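## Task

Scene 1: rotate the PROGRAM knob until it points at P4. Every other control on the console must finish exactly as it started, or the scene fails. The console is loose on the table, so avoid lifting or tilting it noticeably and letting it fall back, which costs points. The knob must stay at P4 on its own once the robot lets go; a setting held only by the gripper does not count.

## Robot and tools

Robot: two arms, left_arm and right_arm, each ending in a two-finger gripper. Everything uses one scene frame: origin on the table top midway between the arms, +x out over the table, +z up, left_arm on the +y side. The arm names are not image sides. Fingers point along the gripper's own +z and close along its x. end_effector_position is the point between the pads; fingertips extend 17.5 mm past it. A flat block sticks out roughly 9 cm toward the gripper's -y and rotates with it, so watch its clearance.

Row format (used by execute_actions and move): one flat list of 20 numbers covering both arms, even if only one moves. Numbers 1-10 are left_arm: x, y, z (metres, absolute target position in the scene frame), qw, qx, qy, qz (absolute target orientation, w first), then gripper position, force_limit, speed. Numbers 11-20 are the same ten for right_arm. The three gripper numbers each lie in [-1, 1]. Position: +1 fully open (50 mm gap), about -0.65 pads touching, -1 means close until stopped by an object. force_limit: -1 about 20 N, 0 about 102 N, +1 about 185 N per pad (actual may be ~17% higher). speed: -1 is 20 mm/s, 0 is 85, +1 is 150. To leave a gripper alone, repeat its previous three numbers; a 0 is a real command. Force and speed changes apply only after a position change of at least 0.01.

To keep an arm still, resend the exact pose from the last result before it stopped moving, and resend the same quaternion every time rather than the drifted reported one.

execute_actions(actions): a list of actions; each action is a table of up to 15 rows, one per 1/30 s step; a short table repeats its final row to fill 15 steps (0.5 s). Per step the commanded pose is clipped to within 100 mm and 16 degrees of the measured pose, and motion lags about 0.17 s. An action is refused for both arms if any target lies more than 0.6 m from that gripper's current position along any of its own axes; if the first action fails this or any action is malformed, nothing runs. An empty list just returns state and images.

move(target, speed, stop_force, blocking): target is one 20-number row of absolute poses. Each gripper travels a straight line; both paths finish together, lasting 0.5 to 10 s. speed is m/s, 0.002 to 0.5 (default 0.25); rotation limited to twice that in rad/s. Paths ignore obstacles and the other arm. stop_force (N, 14 to 160, shared by both arms, not allowed in the first 0.2 s or with blocking=false) ends an arm's path when its wrist sensor reads that much extra push against the motion for two steps; the arm then backs up two steps and holds. Use it only with slow, non-rotating moves, and omit it when pulling away from something being pressed. blocking=false returns after 0.5 s; then only wait or stop is accepted until the move ends.

wait(seconds): 0 to 10, arms hold their last command. stop(): brakes a running move. zoom_image(camera, region): camera is cam_high, cam_low, cam_left_wrist or cam_right_wrist; region is [x0, y0, x1, y1] in pixels, at most 504 by 504. finished_scene(scene): ends scene 1 or 2 irreversibly and reports success; the next task then appears.

Results: a state line per arm with pose and velocities; 'Hand target' lines show where the controller is driving each gripper; Wrist force/torque in the gripper's own axes (offset up to ~10 N, noise ~3.7 N, saturating near 200 N; 'no reading' is fine). object_status: 0 moving, 1 blocked while opening, 2 blocked while closing (holding), 3 reached target or pads met. position_measured: opening ≈ (250 - value) × 0.202 mm. A move adds a 'move:' line: done, off_target, moving, held, contact or fault, plus limits such as paced (target clipped) or held (steps blocked, later fast catch-up), and each gripper's distance from its target. 'pose unreachable' means the clearance check altered that arm's command. MOTOR HOT warns from 70 °C; 85 °C triggers an over-temperature brake.

Cameras: cam_high and cam_low are 896x504, wrist cameras 504x504 fisheye; calibration can be slightly off.

Avoid: arms pressing hard on the console or each other; any joint torque reaching its limit or 150 N on an arm causes a 10 s fault stop. Arms are stiff, so even a slight overshoot into a firm surface can fault; approach contacts slowly. Do not lift or tip the console, knock anything off the table, or change other controls.

Each tool is called after "Emit:" by a JSON object that holds its "op" and its "data".

## Session

Emit:
{"op": "execute_actions", "data": {"actions": []}}

Scene clock: 0.00 s.
left_arm: end_effector_position=(+0.3841, +0.5280, +0.2985) position_measured=3 object_status=3 end_effector_quat_wxyz=(+0.111, +0.117, +0.977, +0.140) end_effector_velocity=(+0.001, +0.000, +0.000) end_effector_angular_velocity=(+0.001, -0.001, +0.001) | right_arm: end_effector_position=(+0.3075, -0.0366, +0.1604) position_measured=3 object_status=3 end_effector_quat_wxyz=(-0.268, -0.199, +0.884, +0.326) end_effector_velocity=(-0.001, +0.000, +0.001) end_effector_angular_velocity=(+0.002, +0.000, +0.001)
Joint positions: left_arm=[-1.274 -2.135  2.574 -1.89  -1.231 -2.469] | right_arm=[ 4.5   -2.016 -2.313  0.045  2.356 -0.531]
Joint velocities: left_arm=[ 0.001 -0.    -0.     0.001  0.001 -0.   ] | right_arm=[ 0.001  0.001  0.    -0.     0.001  0.   ]
Wrist force (N, on the end effector, along its own x y z axes, offset not removed): no reading
Wrist torque (N m, same axes, about the end effector's origin, offset not removed): no reading
Hand target (left_arm): +0.384, +0.528, +0.298; +0.111, +0.117, +0.977, +0.140
Hand target (right_arm): +0.307, -0.037, +0.160; -0.268, -0.199, +0.884, +0.326

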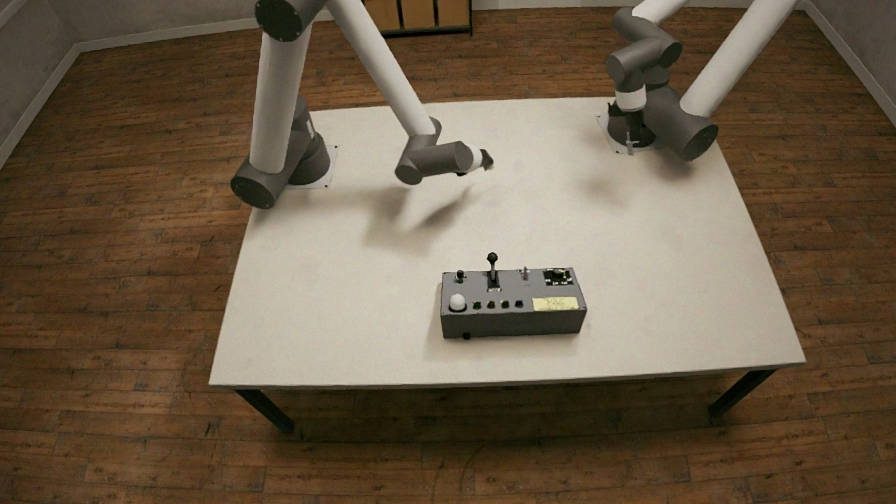

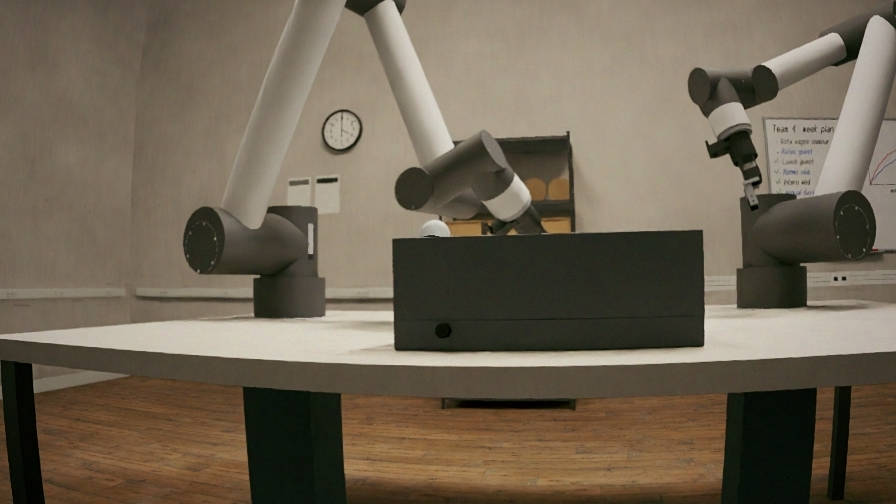

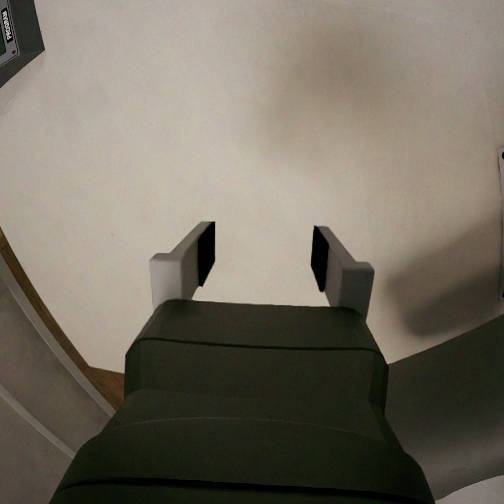

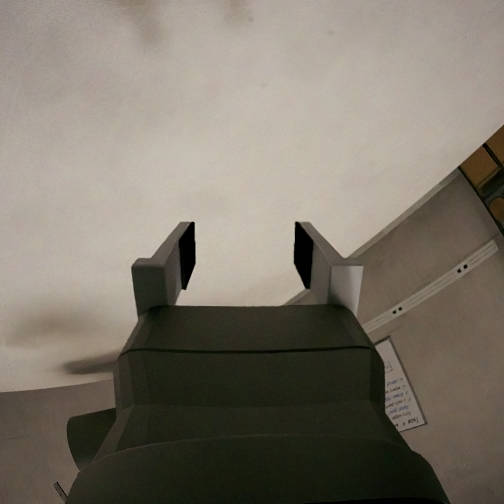

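Emit:
{"op": "zoom_image", "data": {"camera": "cam_high", "region": [430, 240, 600, 350]}}

Region (430, 240, 600, 350) of cam_high's 896x504 image, scaled by 2.965, with more detail than that image has; it fills the top 326 rows of this view, and the rest is white.

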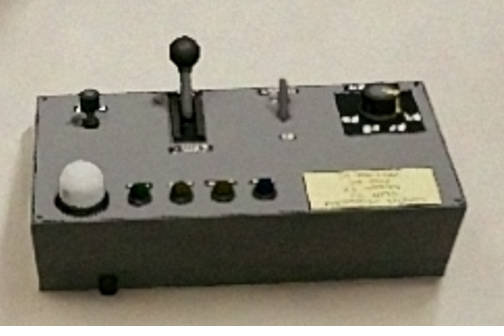

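Emit:
{"op": "move", "data": {"target": [0.80,0.22,0.38,0,0.7071,-0.7071,0,1,0,0,0.3075,-0.0366,0.1604,-0.268,-0.199,0.884,0.326,1,0,0], "speed": 0.4}}

Scene clock: 15.83 s.
left_arm: end_effector_position=(+0.8000, +0.2206, +0.3808) position_measured=3 object_status=3 end_effector_quat_wxyz=(+0.000, -0.707, +0.707, -0.000) end_effector_velocity=(+0.003, -0.001, +0.001) end_effector_angular_velocity=(-0.001, -0.002, +0.009) | right_arm: end_effector_position=(+0.3075, -0.0366, +0.1604) position_measured=3 object_status=3 end_effector_quat_wxyz=(-0.268, -0.199, +0.884, +0.326) end_effector_velocity=(-0.000, -0.000, +0.001) end_effector_angular_velocity=(+0.001, +0.000, +0.000)
Joint positions: left_arm=[-0.904 -1.427  1.938 -2.082 -1.571 -3.886] | right_arm=[ 4.499 -2.016 -2.313  0.045  2.356 -0.532]
Joint velocities: left_arm=[ 0.001  0.002 -0.003 -0.001  0.001 -0.008] | right_arm=[-0.     0.001 -0.     0.     0.    -0.   ]
Wrist force (N, on the end effector, along its own x y z axes, offset not removed): left_arm=[3.9 5.7 4.3] | right_arm=[-3.2 -10.4 -9.2]
Wrist torque (N m, same axes, about the end effector's origin, offset not removed): left_arm=[1.66 -0.53 0.05] | right_arm=[-2.10 0.30 -0.41]
Hand target (left_arm): +0.800, +0.220, +0.381; -0.000, +0.707, -0.707, +0.000
Hand target (right_arm): +0.308, -0.037, +0.160; -0.268, -0.199, +0.884, +0.326
Off the commanded pose (left_arm): 0.001 m, 0 deg.
Off the commanded pose (right_arm): 0.000 m, 0 deg.
move: done
camera_calibration (this result's frames):
cam_left_wrist: T_world_to_cam=[[0.00103532, -0.998476, -0.0551868, 0.247337], [-0.960331, -0.0163821, 0.27838, 0.669255], [-0.27886, 0.0527094, -0.958884, 0.726124], [0, 0, 0, 1]] pos_world=[0.844937, 0.21965, 0.523611]
cam_right_wrist: T_world_to_cam=[[-0.763053, -0.532372, 0.36651, 0.156175], [0.018812, 0.548525, 0.835923, -0.125226], [-0.646062, 0.644748, -0.408538, 0.437451], [0, 0, 0, 1]] pos_world=[0.404145, -0.130213, 0.226155]

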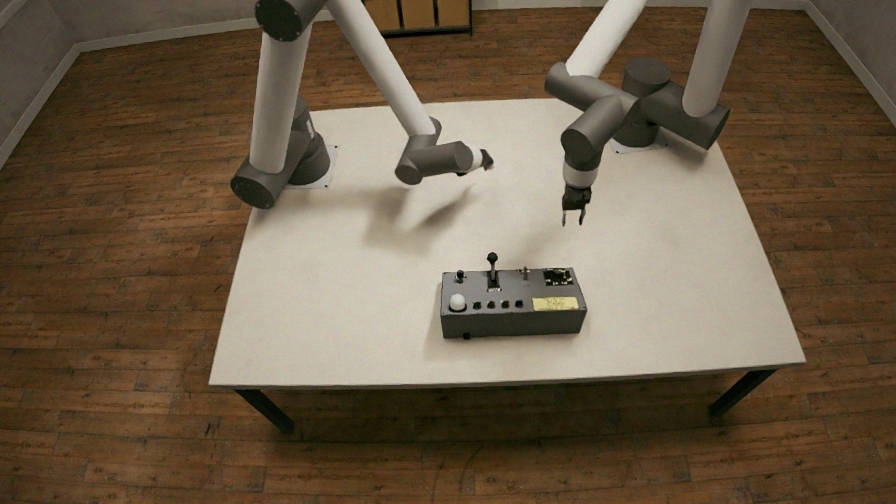

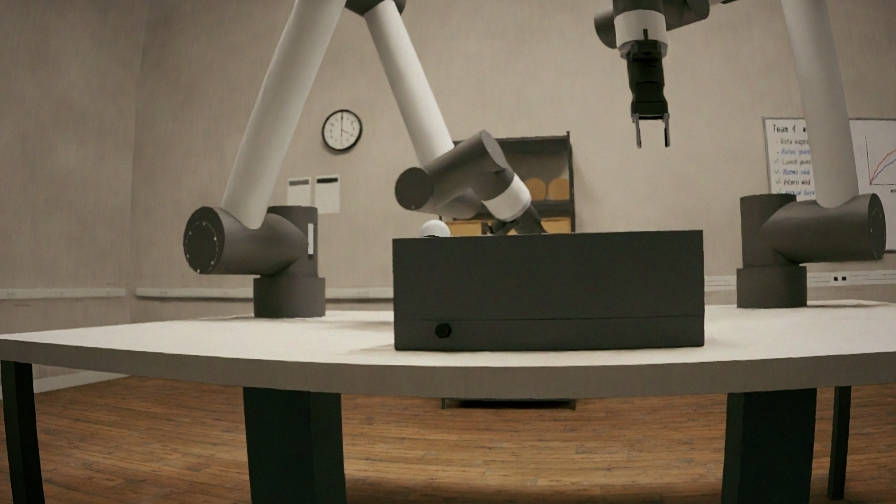

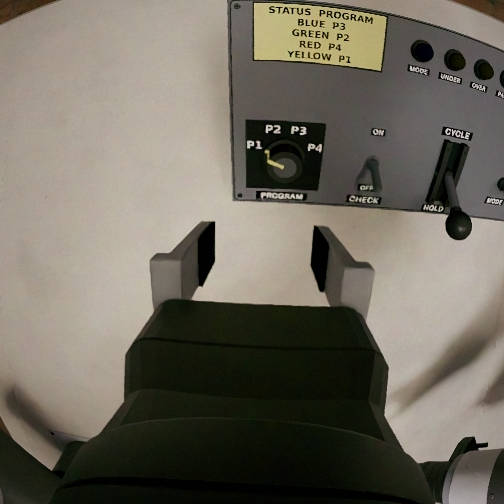

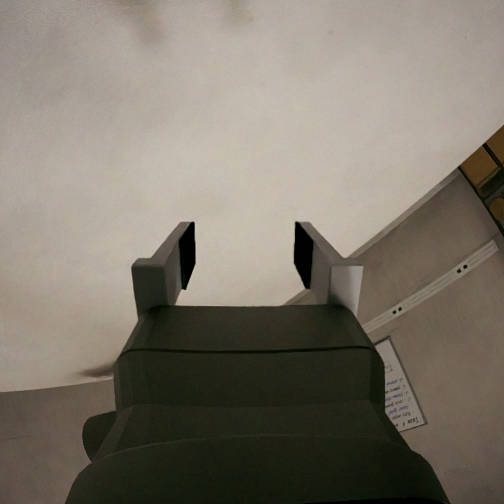

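Emit:
{"op": "zoom_image", "data": {"camera": "cam_left_wrist", "region": [220, 100, 400, 220]}}

Region (220, 100, 400, 220) of cam_left_wrist's 504x504 image, scaled by 2.800, with more detail than that image has.

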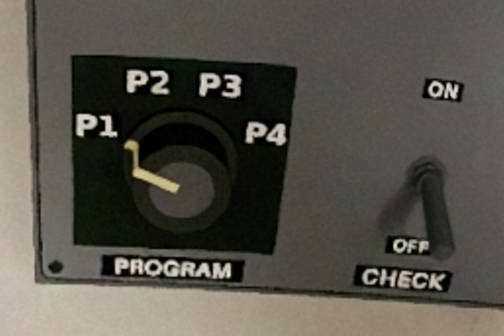

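Emit:
{"op": "move", "data": {"target": [0.78,0.20,0.25,-0.1228,0.6964,-0.6964,0.1228,1,0,0,0.3075,-0.0366,0.1604,-0.268,-0.199,0.884,0.326,1,0,0], "speed": 0.25}}

Scene clock: 34.43 s.
left_arm: end_effector_position=(+0.7802, +0.2000, +0.2501) position_measured=3 object_status=3 end_effector_quat_wxyz=(+0.123, -0.696, +0.696, -0.122) end_effector_velocity=(+0.000, -0.001, -0.002) end_effector_angular_velocity=(-0.002, -0.008, -0.001) | right_arm: end_effector_position=(+0.3075, -0.0366, +0.1604) position_measured=3 object_status=3 end_effector_quat_wxyz=(-0.268, -0.199, +0.884, +0.326) end_effector_velocity=(-0.000, -0.000, -0.001) end_effector_angular_velocity=(-0.000, +0.000, +0.001)
Joint positions: left_arm=[-1.036 -1.37   2.214 -2.642 -1.305 -3.989] | right_arm=[ 4.499 -2.016 -2.313  0.045  2.356 -0.532]
Joint velocities: left_arm=[-0.003  0.003  0.004 -0.013  0.005 -0.001] | right_arm=[ 0.    -0.    -0.001  0.     0.    -0.   ]
Wrist force (N, on the end effector, along its own x y z axes, offset not removed): left_arm=[4.3 3.4 4.9] | right_arm=[-1.9 -9.9 -10.5]
Wrist torque (N m, same axes, about the end effector's origin, offset not removed): left_arm=[1.12 -0.61 -0.12] | right_arm=[-1.90 0.12 -0.34]
Hand target (left_arm): +0.780, +0.200, +0.250; -0.123, +0.696, -0.696, +0.123
Hand target (right_arm): +0.308, -0.037, +0.160; -0.268, -0.199, +0.884, +0.326
Off the commanded pose (left_arm): 0.000 m, 0 deg.
Off the commanded pose (right_arm): 0.000 m, 0 deg.
move: done
camera_calibration (this result's frames):
cam_left_wrist: T_world_to_cam=[[0.0207108, -0.99846, -0.0514699, 0.203305], [-0.997689, -0.0173076, -0.0657079, 0.801666], [0.0647159, 0.0527118, -0.996511, 0.337704], [0, 0, 0, 1]] pos_world=[0.773747, 0.199066, 0.399665]
cam_right_wrist: T_world_to_cam=[[-0.763053, -0.532372, 0.36651, 0.156175], [0.0188122, 0.548524, 0.835923, -0.125226], [-0.646062, 0.644749, -0.408538, 0.437451], [0, 0, 0, 1]] pos_world=[0.404146, -0.130213, 0.226155]

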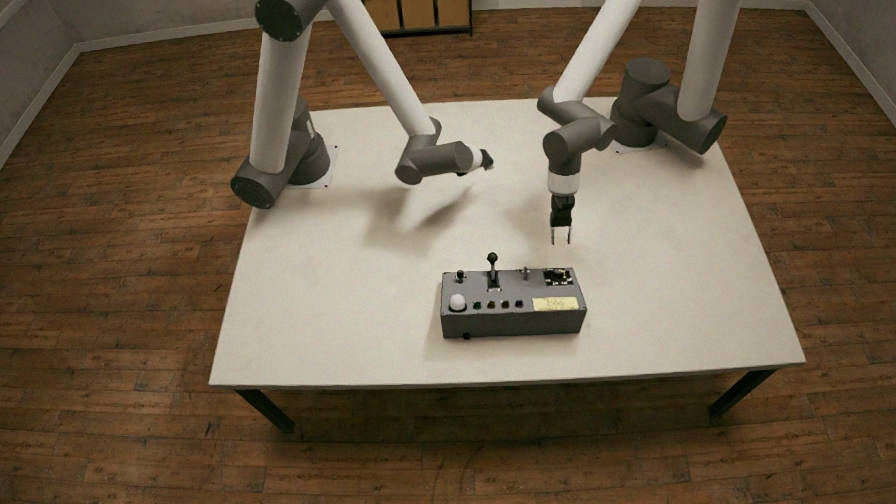

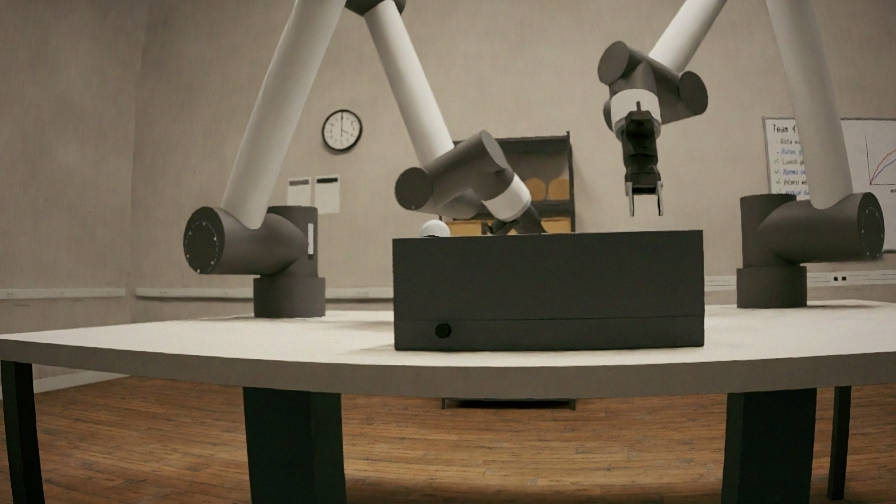

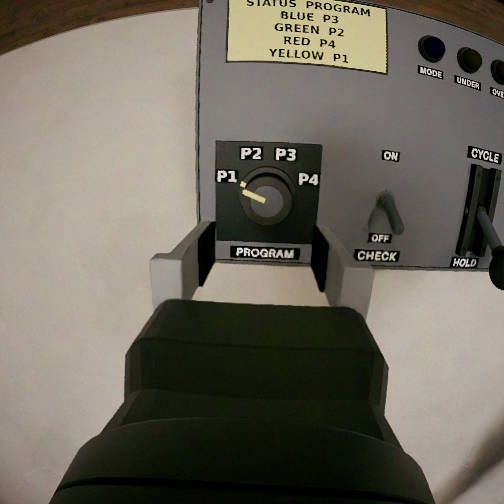

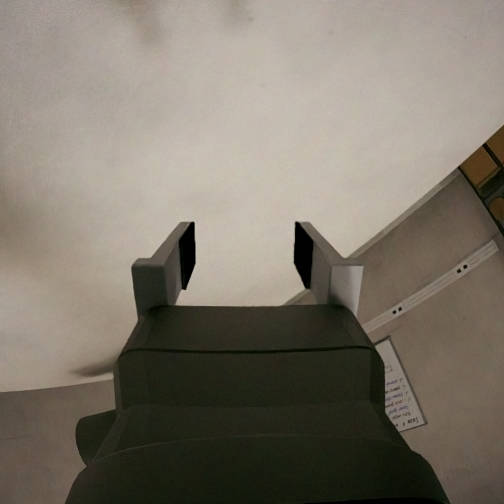

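Emit:
{"op": "zoom_image", "data": {"camera": "cam_left_wrist", "region": [190, 130, 350, 280]}}

Emit:
{"op": "zoom_image", "data": {"camera": "cam_left_wrist", "region": [190, 0, 400, 150]}}

Region (190, 130, 350, 280) of cam_left_wrist's 504x504 image, scaled by 3.150, with more detail than that image has; it fills the top 472 rows of this view, and the rest is white.

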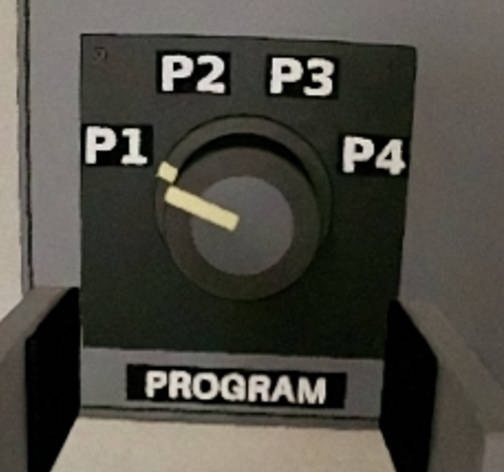

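Region (190, 0, 400, 150) of cam_left_wrist's 504x504 image, scaled by 2.400, with more detail than that image has; it fills the top 360 rows of this view, and the rest is white.

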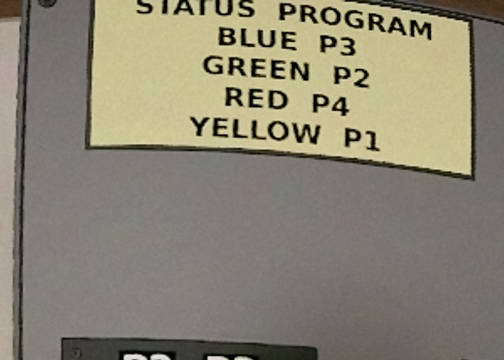

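Emit:
{"op": "move", "data": {"target": [0.8158,0.1996,0.1572,-0.153,0.6903,-0.6903,0.153,1,0,0,0.3075,-0.0366,0.1604,-0.268,-0.199,0.884,0.326,1,0,0], "speed": 0.15}}

Scene clock: 66.40 s.
left_arm: end_effector_position=(+0.8158, +0.1996, +0.1575) position_measured=3 object_status=3 end_effector_quat_wxyz=(+0.153, -0.690, +0.690, -0.153) end_effector_velocity=(+0.001, -0.001, -0.002) end_effector_angular_velocity=(-0.001, -0.004, -0.001) | right_arm: end_effector_position=(+0.3075, -0.0366, +0.1604) position_measured=3 object_status=3 end_effector_quat_wxyz=(-0.268, -0.199, +0.884, +0.326) end_effector_velocity=(-0.000, +0.001, +0.000) end_effector_angular_velocity=(+0.000, -0.001, +0.000)
Joint positions: left_arm=[-1.029 -1.224  2.258 -2.896 -1.242 -3.964] | right_arm=[ 4.499 -2.016 -2.313  0.045  2.356 -0.532]
Joint velocities: left_arm=[-0.001  0.005  0.001 -0.009  0.002  0.001] | right_arm=[ 0.001 -0.     0.001 -0.    -0.001  0.   ]
Wrist force (N, on the end effector, along its own x y z axes, offset not removed): left_arm=[4.7 3.0 3.9] | right_arm=[-2.8 -10.9 -5.1]
Wrist torque (N m, same axes, about the end effector's origin, offset not removed): left_arm=[1.07 -0.71 -0.10] | right_arm=[-2.08 0.19 -0.52]
Hand target (left_arm): +0.816, +0.200, +0.157; -0.153, +0.690, -0.690, +0.153
Hand target (right_arm): +0.308, -0.037, +0.160; -0.268, -0.199, +0.884, +0.326
Off the commanded pose (left_arm): 0.000 m, 0 deg.
Off the commanded pose (right_arm): 0.000 m, 0 deg.
move: done
camera_calibration (this result's frames):
cam_left_wrist: T_world_to_cam=[[0.0252503, -0.998464, -0.049314, 0.193358], [-0.988089, -0.0174364, -0.152895, 0.836971], [0.1518, 0.0525873, -0.987011, 0.170668], [0, 0, 0, 1]] pos_world=[0.796211, 0.19868, 0.305955]
cam_right_wrist: T_world_to_cam=[[-0.763053, -0.532372, 0.36651, 0.156175], [0.0188121, 0.548524, 0.835923, -0.125226], [-0.646062, 0.644749, -0.408538, 0.437451], [0, 0, 0, 1]] pos_world=[0.404146, -0.130213, 0.226155]

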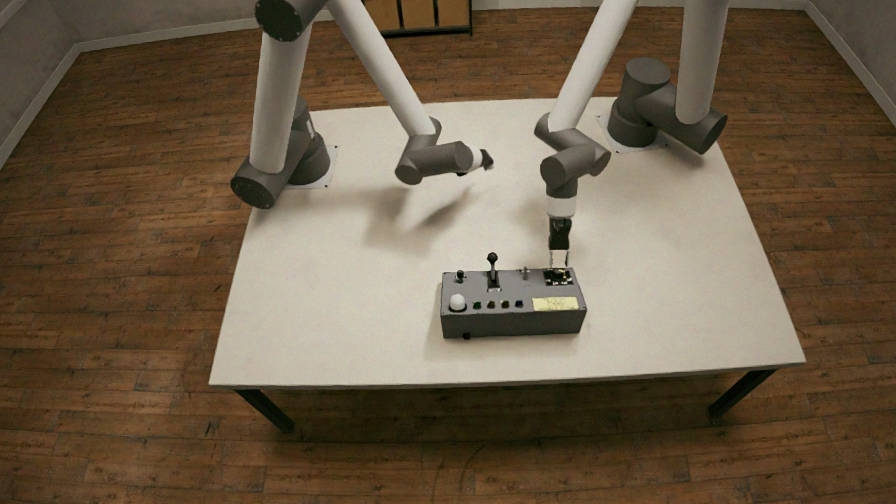

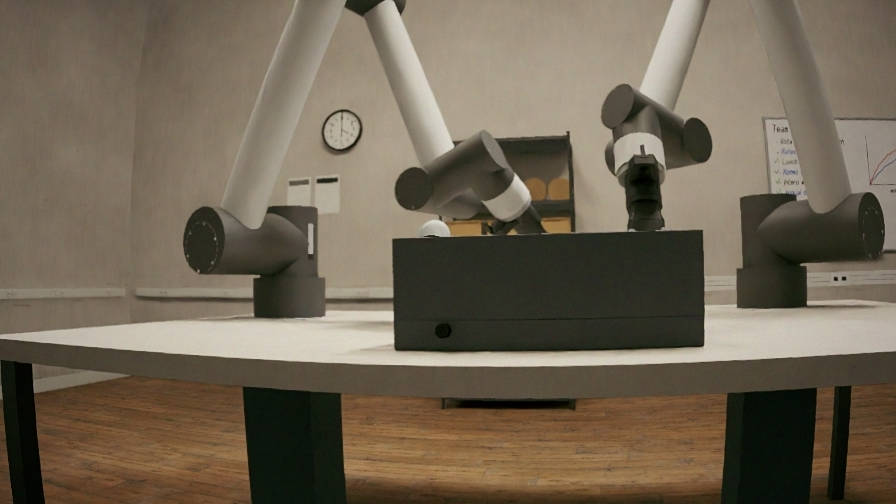

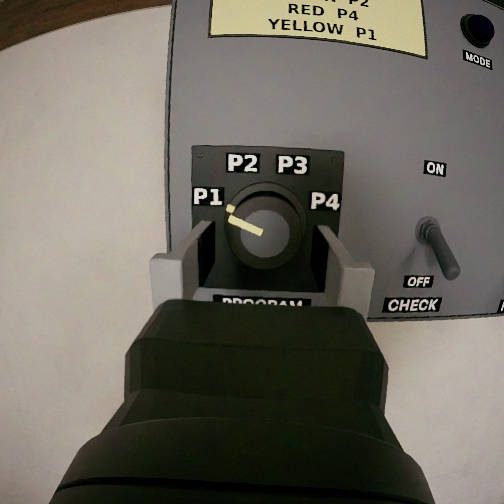

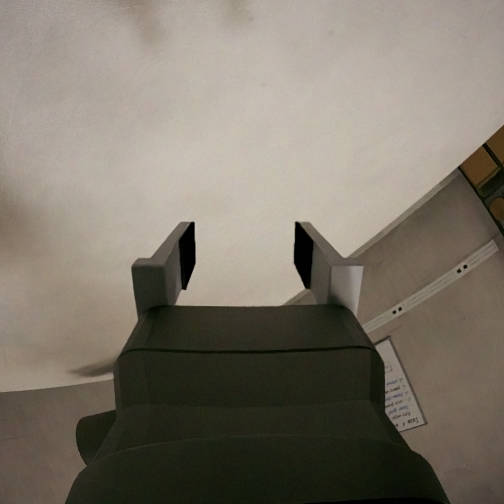

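Emit:
{"op": "zoom_image", "data": {"camera": "cam_left_wrist", "region": [180, 160, 350, 310]}}

Region (180, 160, 350, 310) of cam_left_wrist's 504x504 image, scaled by 2.965, with more detail than that image has; it fills the top 445 rows of this view, and the rest is white.

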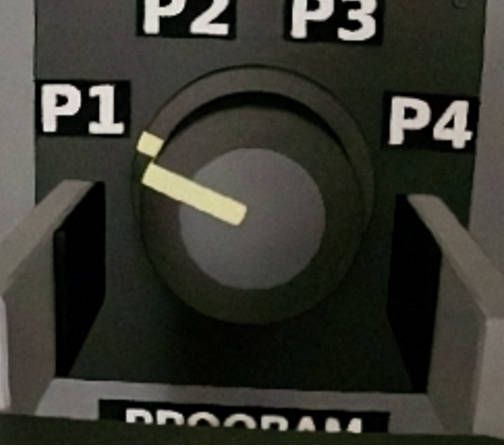

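Emit:
{"op": "move", "data": {"target": [0.8304,0.199,0.1287,-0.153,0.6903,-0.6903,0.153,1,0,0,0.3075,-0.0366,0.1604,-0.268,-0.199,0.884,0.326,1,0,0], "speed": 0.03, "stop_force": 15}}

Emit:
{"op": "zoom_image", "data": {"camera": "cam_left_wrist", "region": [180, 160, 350, 310]}}

Scene clock: 78.47 s.
left_arm: end_effector_position=(+0.8303, +0.1990, +0.1290) position_measured=3 object_status=3 end_effector_quat_wxyz=(+0.153, -0.690, +0.690, -0.153) end_effector_velocity=(+0.000, -0.001, -0.003) end_effector_angular_velocity=(+0.001, +0.002, -0.001) | right_arm: end_effector_position=(+0.3075, -0.0366, +0.1604) position_measured=3 object_status=3 end_effector_quat_wxyz=(-0.268, -0.199, +0.884, +0.326) end_effector_velocity=(+0.000, -0.000, -0.001) end_effector_angular_velocity=(-0.001, -0.000, -0.000)
Joint positions: left_arm=[-1.016 -1.176  2.251 -2.941 -1.245 -3.951] | right_arm=[ 4.499 -2.016 -2.313  0.045  2.356 -0.532]
Joint velocities: left_arm=[ 0.     0.004 -0.001 -0.001 -0.001  0.001] | right_arm=[ 0.    -0.001 -0.    -0.    -0.001  0.   ]
Wrist force (N, on the end effector, along its own x y z axes, offset not removed): left_arm=[4.8 3.1 2.5] | right_arm=[-5.7 -13.0 -10.3]
Wrist torque (N m, same axes, about the end effector's origin, offset not removed): left_arm=[1.09 -0.72 -0.21] | right_arm=[-2.59 0.86 -0.44]
Hand target (left_arm): +0.830, +0.199, +0.129; -0.153, +0.690, -0.690, +0.153
Hand target (right_arm): +0.308, -0.037, +0.160; -0.268, -0.199, +0.884, +0.326
Off the commanded pose (left_arm): 0.000 m, 0 deg.
Off the commanded pose (right_arm): 0.000 m, 0 deg.
move: done
camera_calibration (this result's frames):
cam_left_wrist: T_world_to_cam=[[0.0252792, -0.998467, -0.0492381, 0.190983], [-0.98804, -0.0174599, -0.153209, 0.846962], [0.152114, 0.0525222, -0.986966, 0.140055], [0, 0, 0, 1]] pos_world=[0.8107, 0.198122, 0.277396]
cam_right_wrist: T_world_to_cam=[[-0.763053, -0.532372, 0.36651, 0.156175], [0.0188121, 0.548524, 0.835923, -0.125226], [-0.646062, 0.644749, -0.408538, 0.437451], [0, 0, 0, 1]] pos_world=[0.404146, -0.130213, 0.226155]

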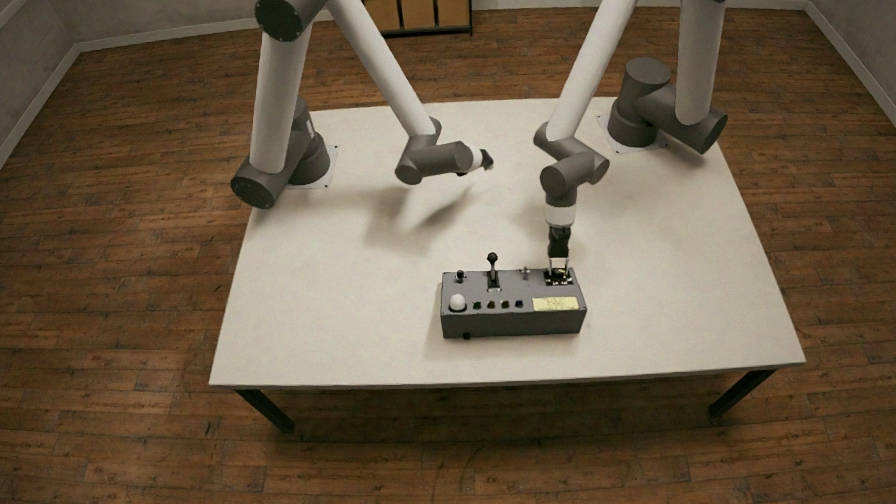

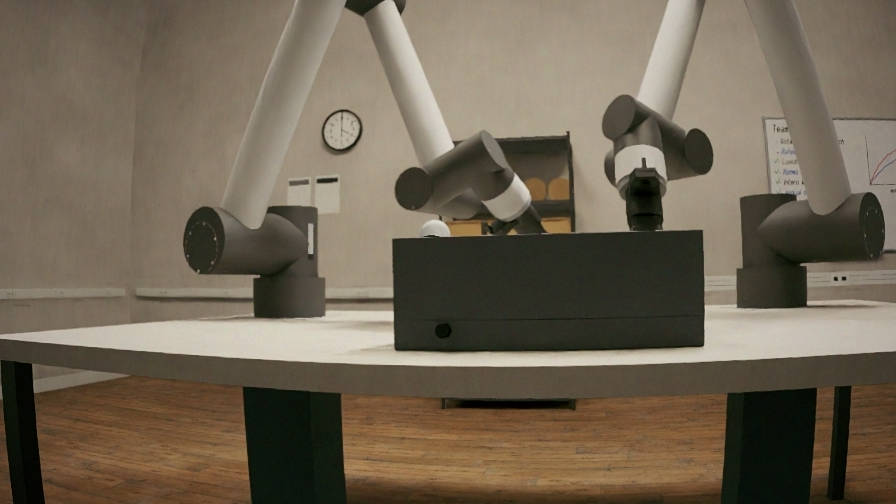

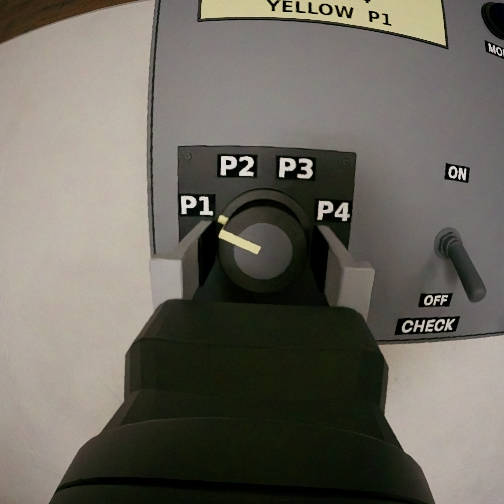

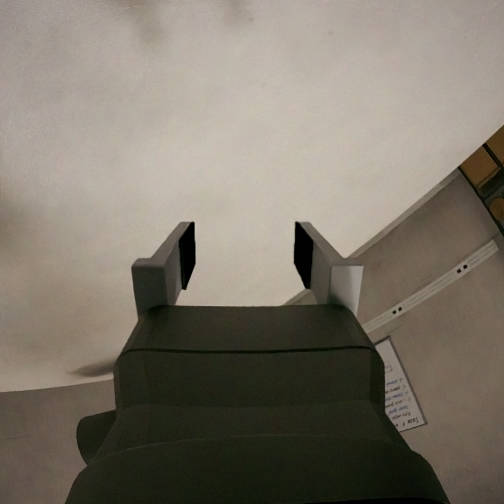

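Region (180, 160, 350, 310) of cam_left_wrist's 504x504 image, scaled by 2.965, with more detail than that image has; it fills the top 445 rows of this view, and the rest is white.

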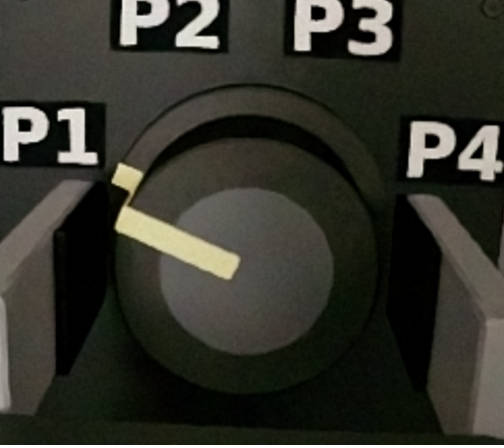

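Emit:
{"op": "move", "data": {"target": [0.8315,0.1993,0.126,-0.153,0.6903,-0.6903,0.153,1,0,0,0.3075,-0.0366,0.1604,-0.268,-0.199,0.884,0.326,1,0,0], "speed": 0.02, "stop_force": 15}}

Emit:
{"op": "move", "data": {"target": [0.8315,0.1993,0.126,-0.153,0.6903,-0.6903,0.153,-1,-0.5,-0.5,0.3075,-0.0366,0.1604,-0.268,-0.199,0.884,0.326,1,0,0], "speed": 0.02}}

Emit:
{"op": "zoom_image", "data": {"camera": "cam_left_wrist", "region": [180, 160, 350, 310]}}

Scene clock: 89.80 s.
left_arm: end_effector_position=(+0.8314, +0.1993, +0.1262) position_measured=3 object_status=3 end_effector_quat_wxyz=(+0.153, -0.690, +0.690, -0.153) end_effector_velocity=(-0.001, -0.001, -0.002) end_effector_angular_velocity=(+0.002, +0.000, -0.002) | right_arm: end_effector_position=(+0.3075, -0.0366, +0.1604) position_measured=3 object_status=3 end_effector_quat_wxyz=(-0.268, -0.199, +0.884, +0.326) end_effector_velocity=(+0.000, -0.001, -0.000) end_effector_angular_velocity=(-0.001, +0.000, -0.000)
Joint positions: left_arm=[-1.015 -1.172  2.251 -2.946 -1.246 -3.95 ] | right_arm=[ 4.499 -2.016 -2.313  0.045  2.356 -0.532]
Joint velocities: left_arm=[-0.001  0.002  0.    -0.001  0.001  0.001] | right_arm=[-0.     0.    -0.001 -0.001  0.    -0.   ]
Wrist force (N, on the end effector, along its own x y z axes, offset not removed): left_arm=[6.4 0.1 3.7] | right_arm=[-2.4 -9.2 -3.2]
Wrist torque (N m, same axes, about the end effector's origin, offset not removed): left_arm=[0.52 -1.11 -0.16] | right_arm=[-1.70 0.11 -0.51]
Hand target (left_arm): +0.832, +0.199, +0.126; -0.153, +0.690, -0.690, +0.153
Hand target (right_arm): +0.308, -0.037, +0.160; -0.268, -0.199, +0.884, +0.326
Off the commanded pose (left_arm): 0.000 m, 0 deg.
Off the commanded pose (right_arm): 0.000 m, 0 deg.
move: done
camera_calibration (this result's frames):
cam_left_wrist: T_world_to_cam=[[0.025277, -0.998467, -0.0492373, 0.191102], [-0.98804, -0.017458, -0.153206, 0.847669], [0.152111, 0.052521, -0.986967, 0.137093], [0, 0, 0, 1]] pos_world=[0.811847, 0.198407, 0.274584]
cam_right_wrist: T_world_to_cam=[[-0.763053, -0.532372, 0.36651, 0.156175], [0.0188122, 0.548524, 0.835923, -0.125226], [-0.646062, 0.644749, -0.408538, 0.437451], [0, 0, 0, 1]] pos_world=[0.404146, -0.130213, 0.226155]

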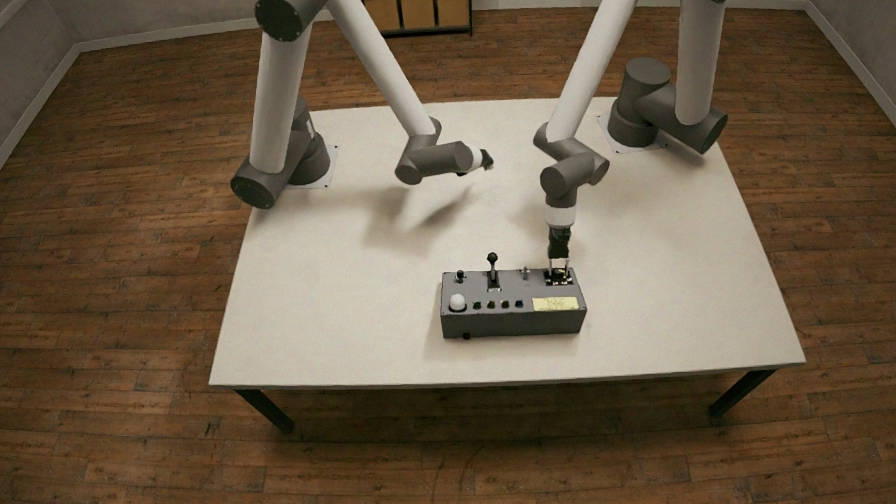

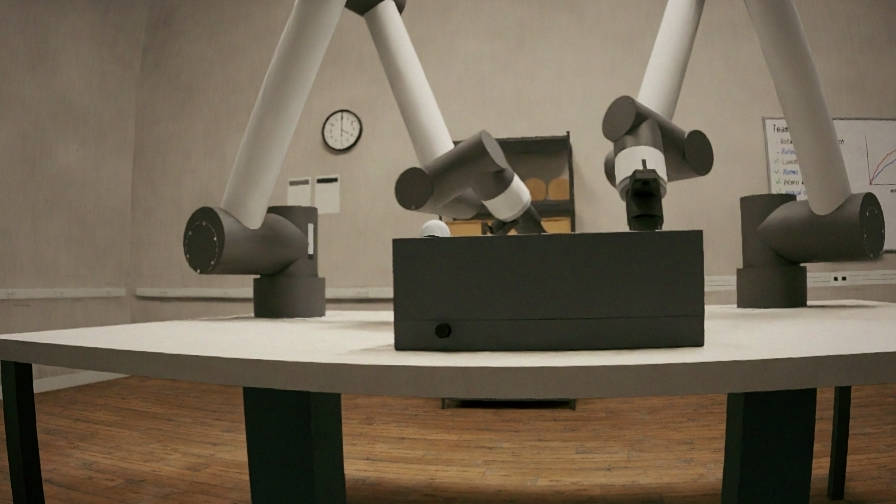

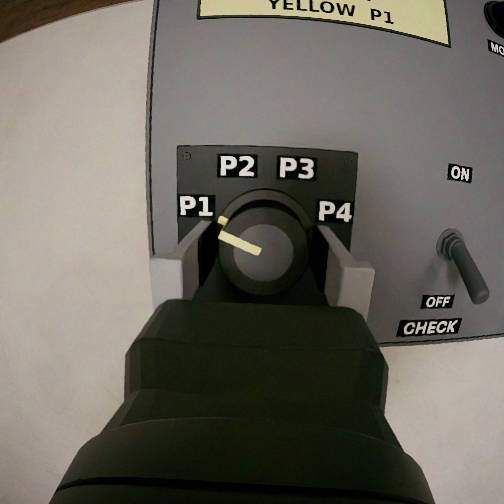

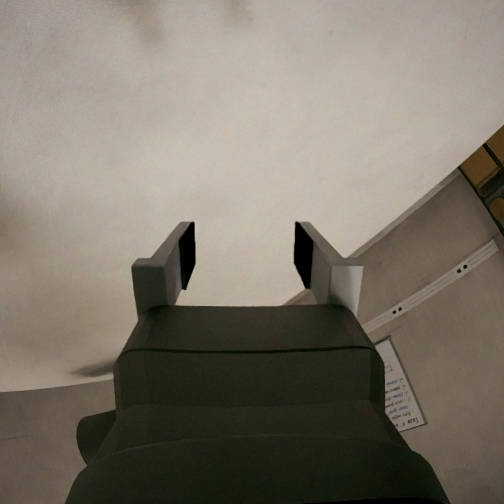

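Scene clock: 90.50 s.
left_arm: end_effector_position=(+0.8315, +0.1992, +0.1260) position_measured=39 object_status=2 end_effector_quat_wxyz=(+0.153, -0.690, +0.690, -0.153) end_effector_velocity=(-0.000, -0.001, -0.000) end_effector_angular_velocity=(+0.001, -0.000, -0.001) | right_arm: end_effector_position=(+0.3075, -0.0366, +0.1604) position_measured=3 object_status=3 end_effector_quat_wxyz=(-0.268, -0.199, +0.884, +0.326) end_effector_velocity=(+0.001, +0.001, +0.001) end_effector_angular_velocity=(+0.002, -0.001, -0.001)
Joint positions: left_arm=[-1.015 -1.172  2.251 -2.946 -1.246 -3.95 ] | right_arm=[ 4.499 -2.016 -2.313  0.045  2.356 -0.532]
Joint velocities: left_arm=[-0.001  0.    -0.     0.001  0.001  0.   ] | right_arm=[-0.001 -0.     0.001  0.    -0.    -0.   ]
Wrist force (N, on the end effector, along its own x y z axes, offset not removed): left_arm=[13.8 4.2 -3.0] | right_arm=[-1.4 -6.1 -7.9]
Wrist torque (N m, same axes, about the end effector's origin, offset not removed): left_arm=[0.97 -1.23 -0.21] | right_arm=[-1.04 0.00 -0.40]
Hand target (left_arm): +0.832, +0.199, +0.126; -0.153, +0.690, -0.690, +0.153
Hand target (right_arm): +0.308, -0.037, +0.160; -0.268, -0.199, +0.884, +0.326
Off the commanded pose (left_arm): 0.000 m, 0 deg.
Off the commanded pose (right_arm): 0.000 m, 0 deg.
move: done
camera_calibration (this result's frames):
cam_left_wrist: T_world_to_cam=[[0.0252334, -0.998473, -0.0491495, 0.191078], [-0.98804, -0.017428, -0.15321, 0.847701], [0.15212, 0.0524277, -0.986971, 0.136985], [0, 0, 0, 1]] pos_world=[0.811903, 0.198378, 0.274468]
cam_right_wrist: T_world_to_cam=[[-0.763053, -0.532372, 0.36651, 0.156175], [0.0188122, 0.548524, 0.835923, -0.125226], [-0.646062, 0.644749, -0.408538, 0.437451], [0, 0, 0, 1]] pos_world=[0.404146, -0.130213, 0.226155]

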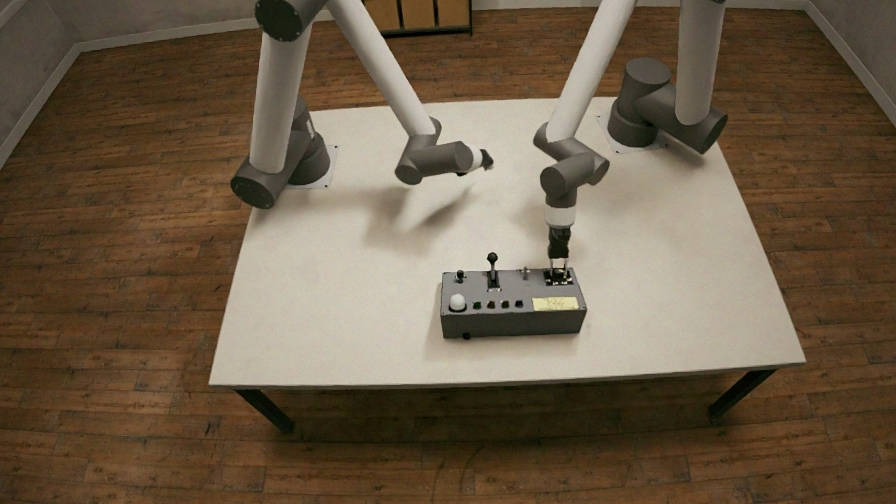

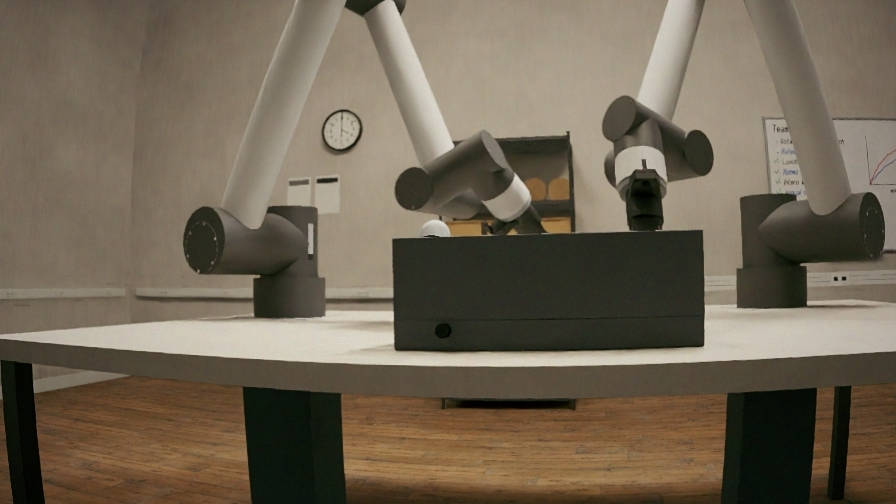

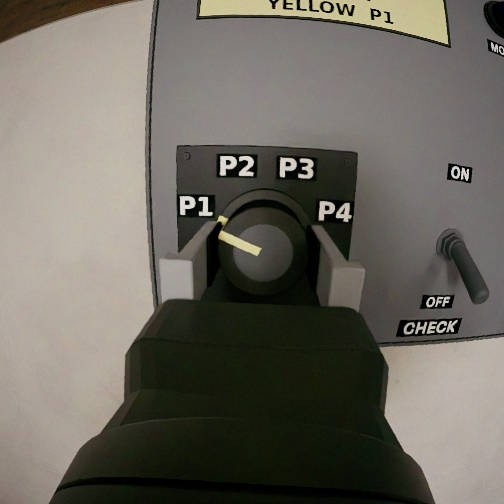

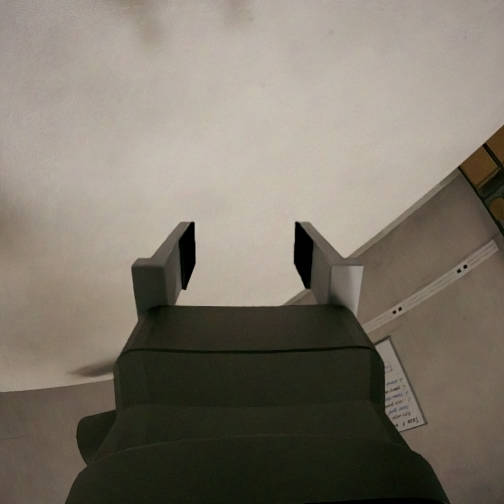

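Region (180, 160, 350, 310) of cam_left_wrist's 504x504 image, scaled by 2.965, with more detail than that image has; it fills the top 445 rows of this view, and the rest is white.

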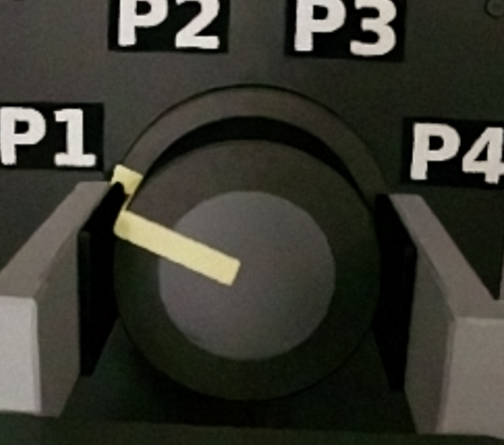

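Emit:
{"op": "move", "data": {"target": [0.8315,0.1991,0.126,-0.1999,0.3736,-0.9020,0.0828,-1,-0.5,-0.5,0.3075,-0.0366,0.1604,-0.268,-0.199,0.884,0.326,1,0,0], "speed": 0.2}}

Scene clock: 99.10 s.
left_arm: end_effector_position=(+0.8315, +0.1991, +0.1260) position_measured=39 object_status=2 end_effector_quat_wxyz=(+0.200, -0.374, +0.902, -0.083) end_effector_velocity=(+0.000, +0.000, +0.000) end_effector_angular_velocity=(+0.005, +0.000, -0.014) | right_arm: end_effector_position=(+0.3075, -0.0366, +0.1604) position_measured=3 object_status=3 end_effector_quat_wxyz=(-0.268, -0.199, +0.884, +0.326) end_effector_velocity=(-0.000, +0.001, -0.000) end_effector_angular_velocity=(+0.001, -0.000, +0.001)
Joint positions: left_arm=[-0.995 -1.178  2.256 -2.952 -1.251 -3.146] | right_arm=[ 4.499 -2.016 -2.313  0.045  2.356 -0.532]
Joint velocities: left_arm=[ 0.001 -0.     0.    -0.002 -0.002  0.017] | right_arm=[ 0.001 -0.001  0.001  0.    -0.    -0.001]
Wrist force (N, on the end effector, along its own x y z axes, offset not removed): left_arm=[14.1 -5.6 7.0] | right_arm=[-2.9 -6.6 -6.6]
Wrist torque (N m, same axes, about the end effector's origin, offset not removed): left_arm=[0.91 -1.98 -0.08] | right_arm=[-1.21 0.24 -0.29]
Hand target (left_arm): +0.831, +0.199, +0.126; +0.200, -0.374, +0.902, -0.083
Hand target (right_arm): +0.308, -0.037, +0.160; -0.268, -0.199, +0.884, +0.326
Off the commanded pose (left_arm): 0.000 m, 0 deg.
Off the commanded pose (right_arm): 0.000 m, 0 deg.
move: done
camera_calibration (this result's frames):
cam_left_wrist: T_world_to_cam=[[-0.613997, -0.708777, -0.347337, 0.702339], [-0.745452, 0.665359, -0.0399785, 0.49574], [0.25944, 0.234376, -0.936888, 0.00516796], [0, 0, 0, 1]] pos_world=[0.799444, 0.166745, 0.268609]
cam_right_wrist: T_world_to_cam=[[-0.763053, -0.532372, 0.36651, 0.156175], [0.0188121, 0.548524, 0.835923, -0.125226], [-0.646062, 0.644749, -0.408538, 0.437451], [0, 0, 0, 1]] pos_world=[0.404146, -0.130213, 0.226155]

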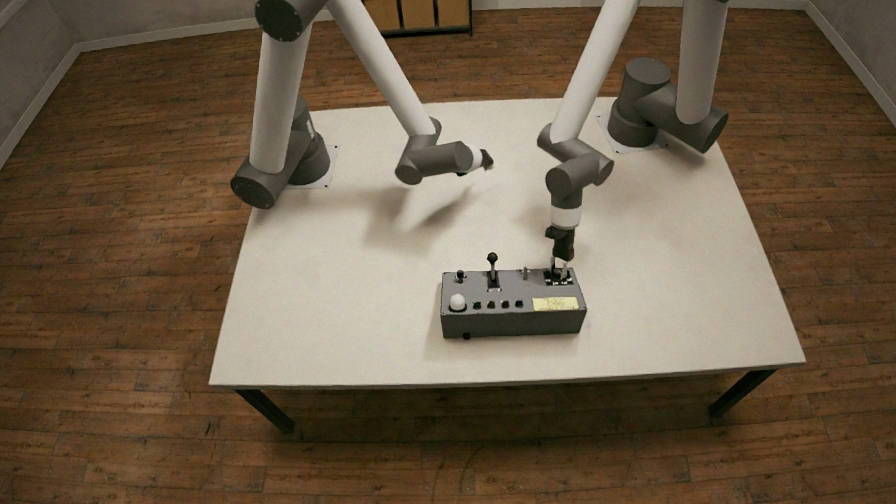

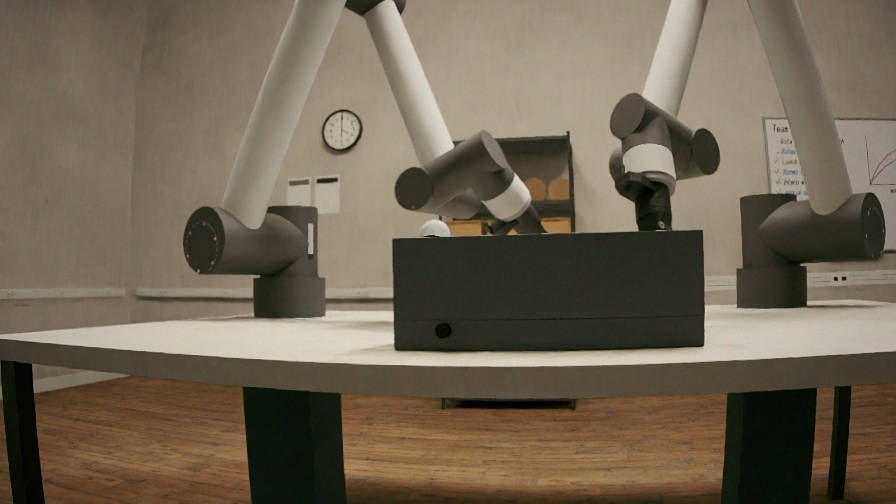

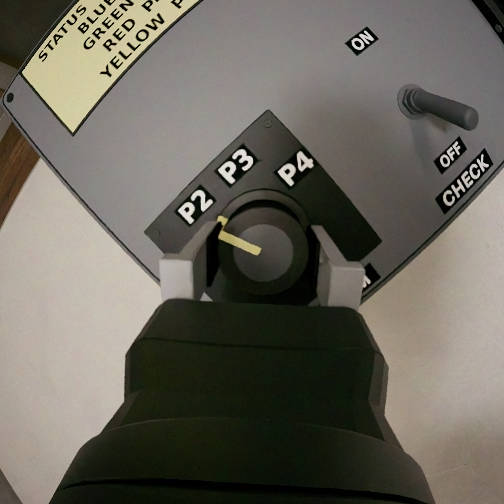

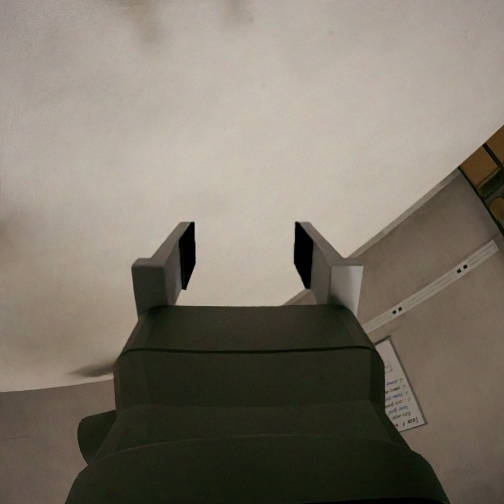

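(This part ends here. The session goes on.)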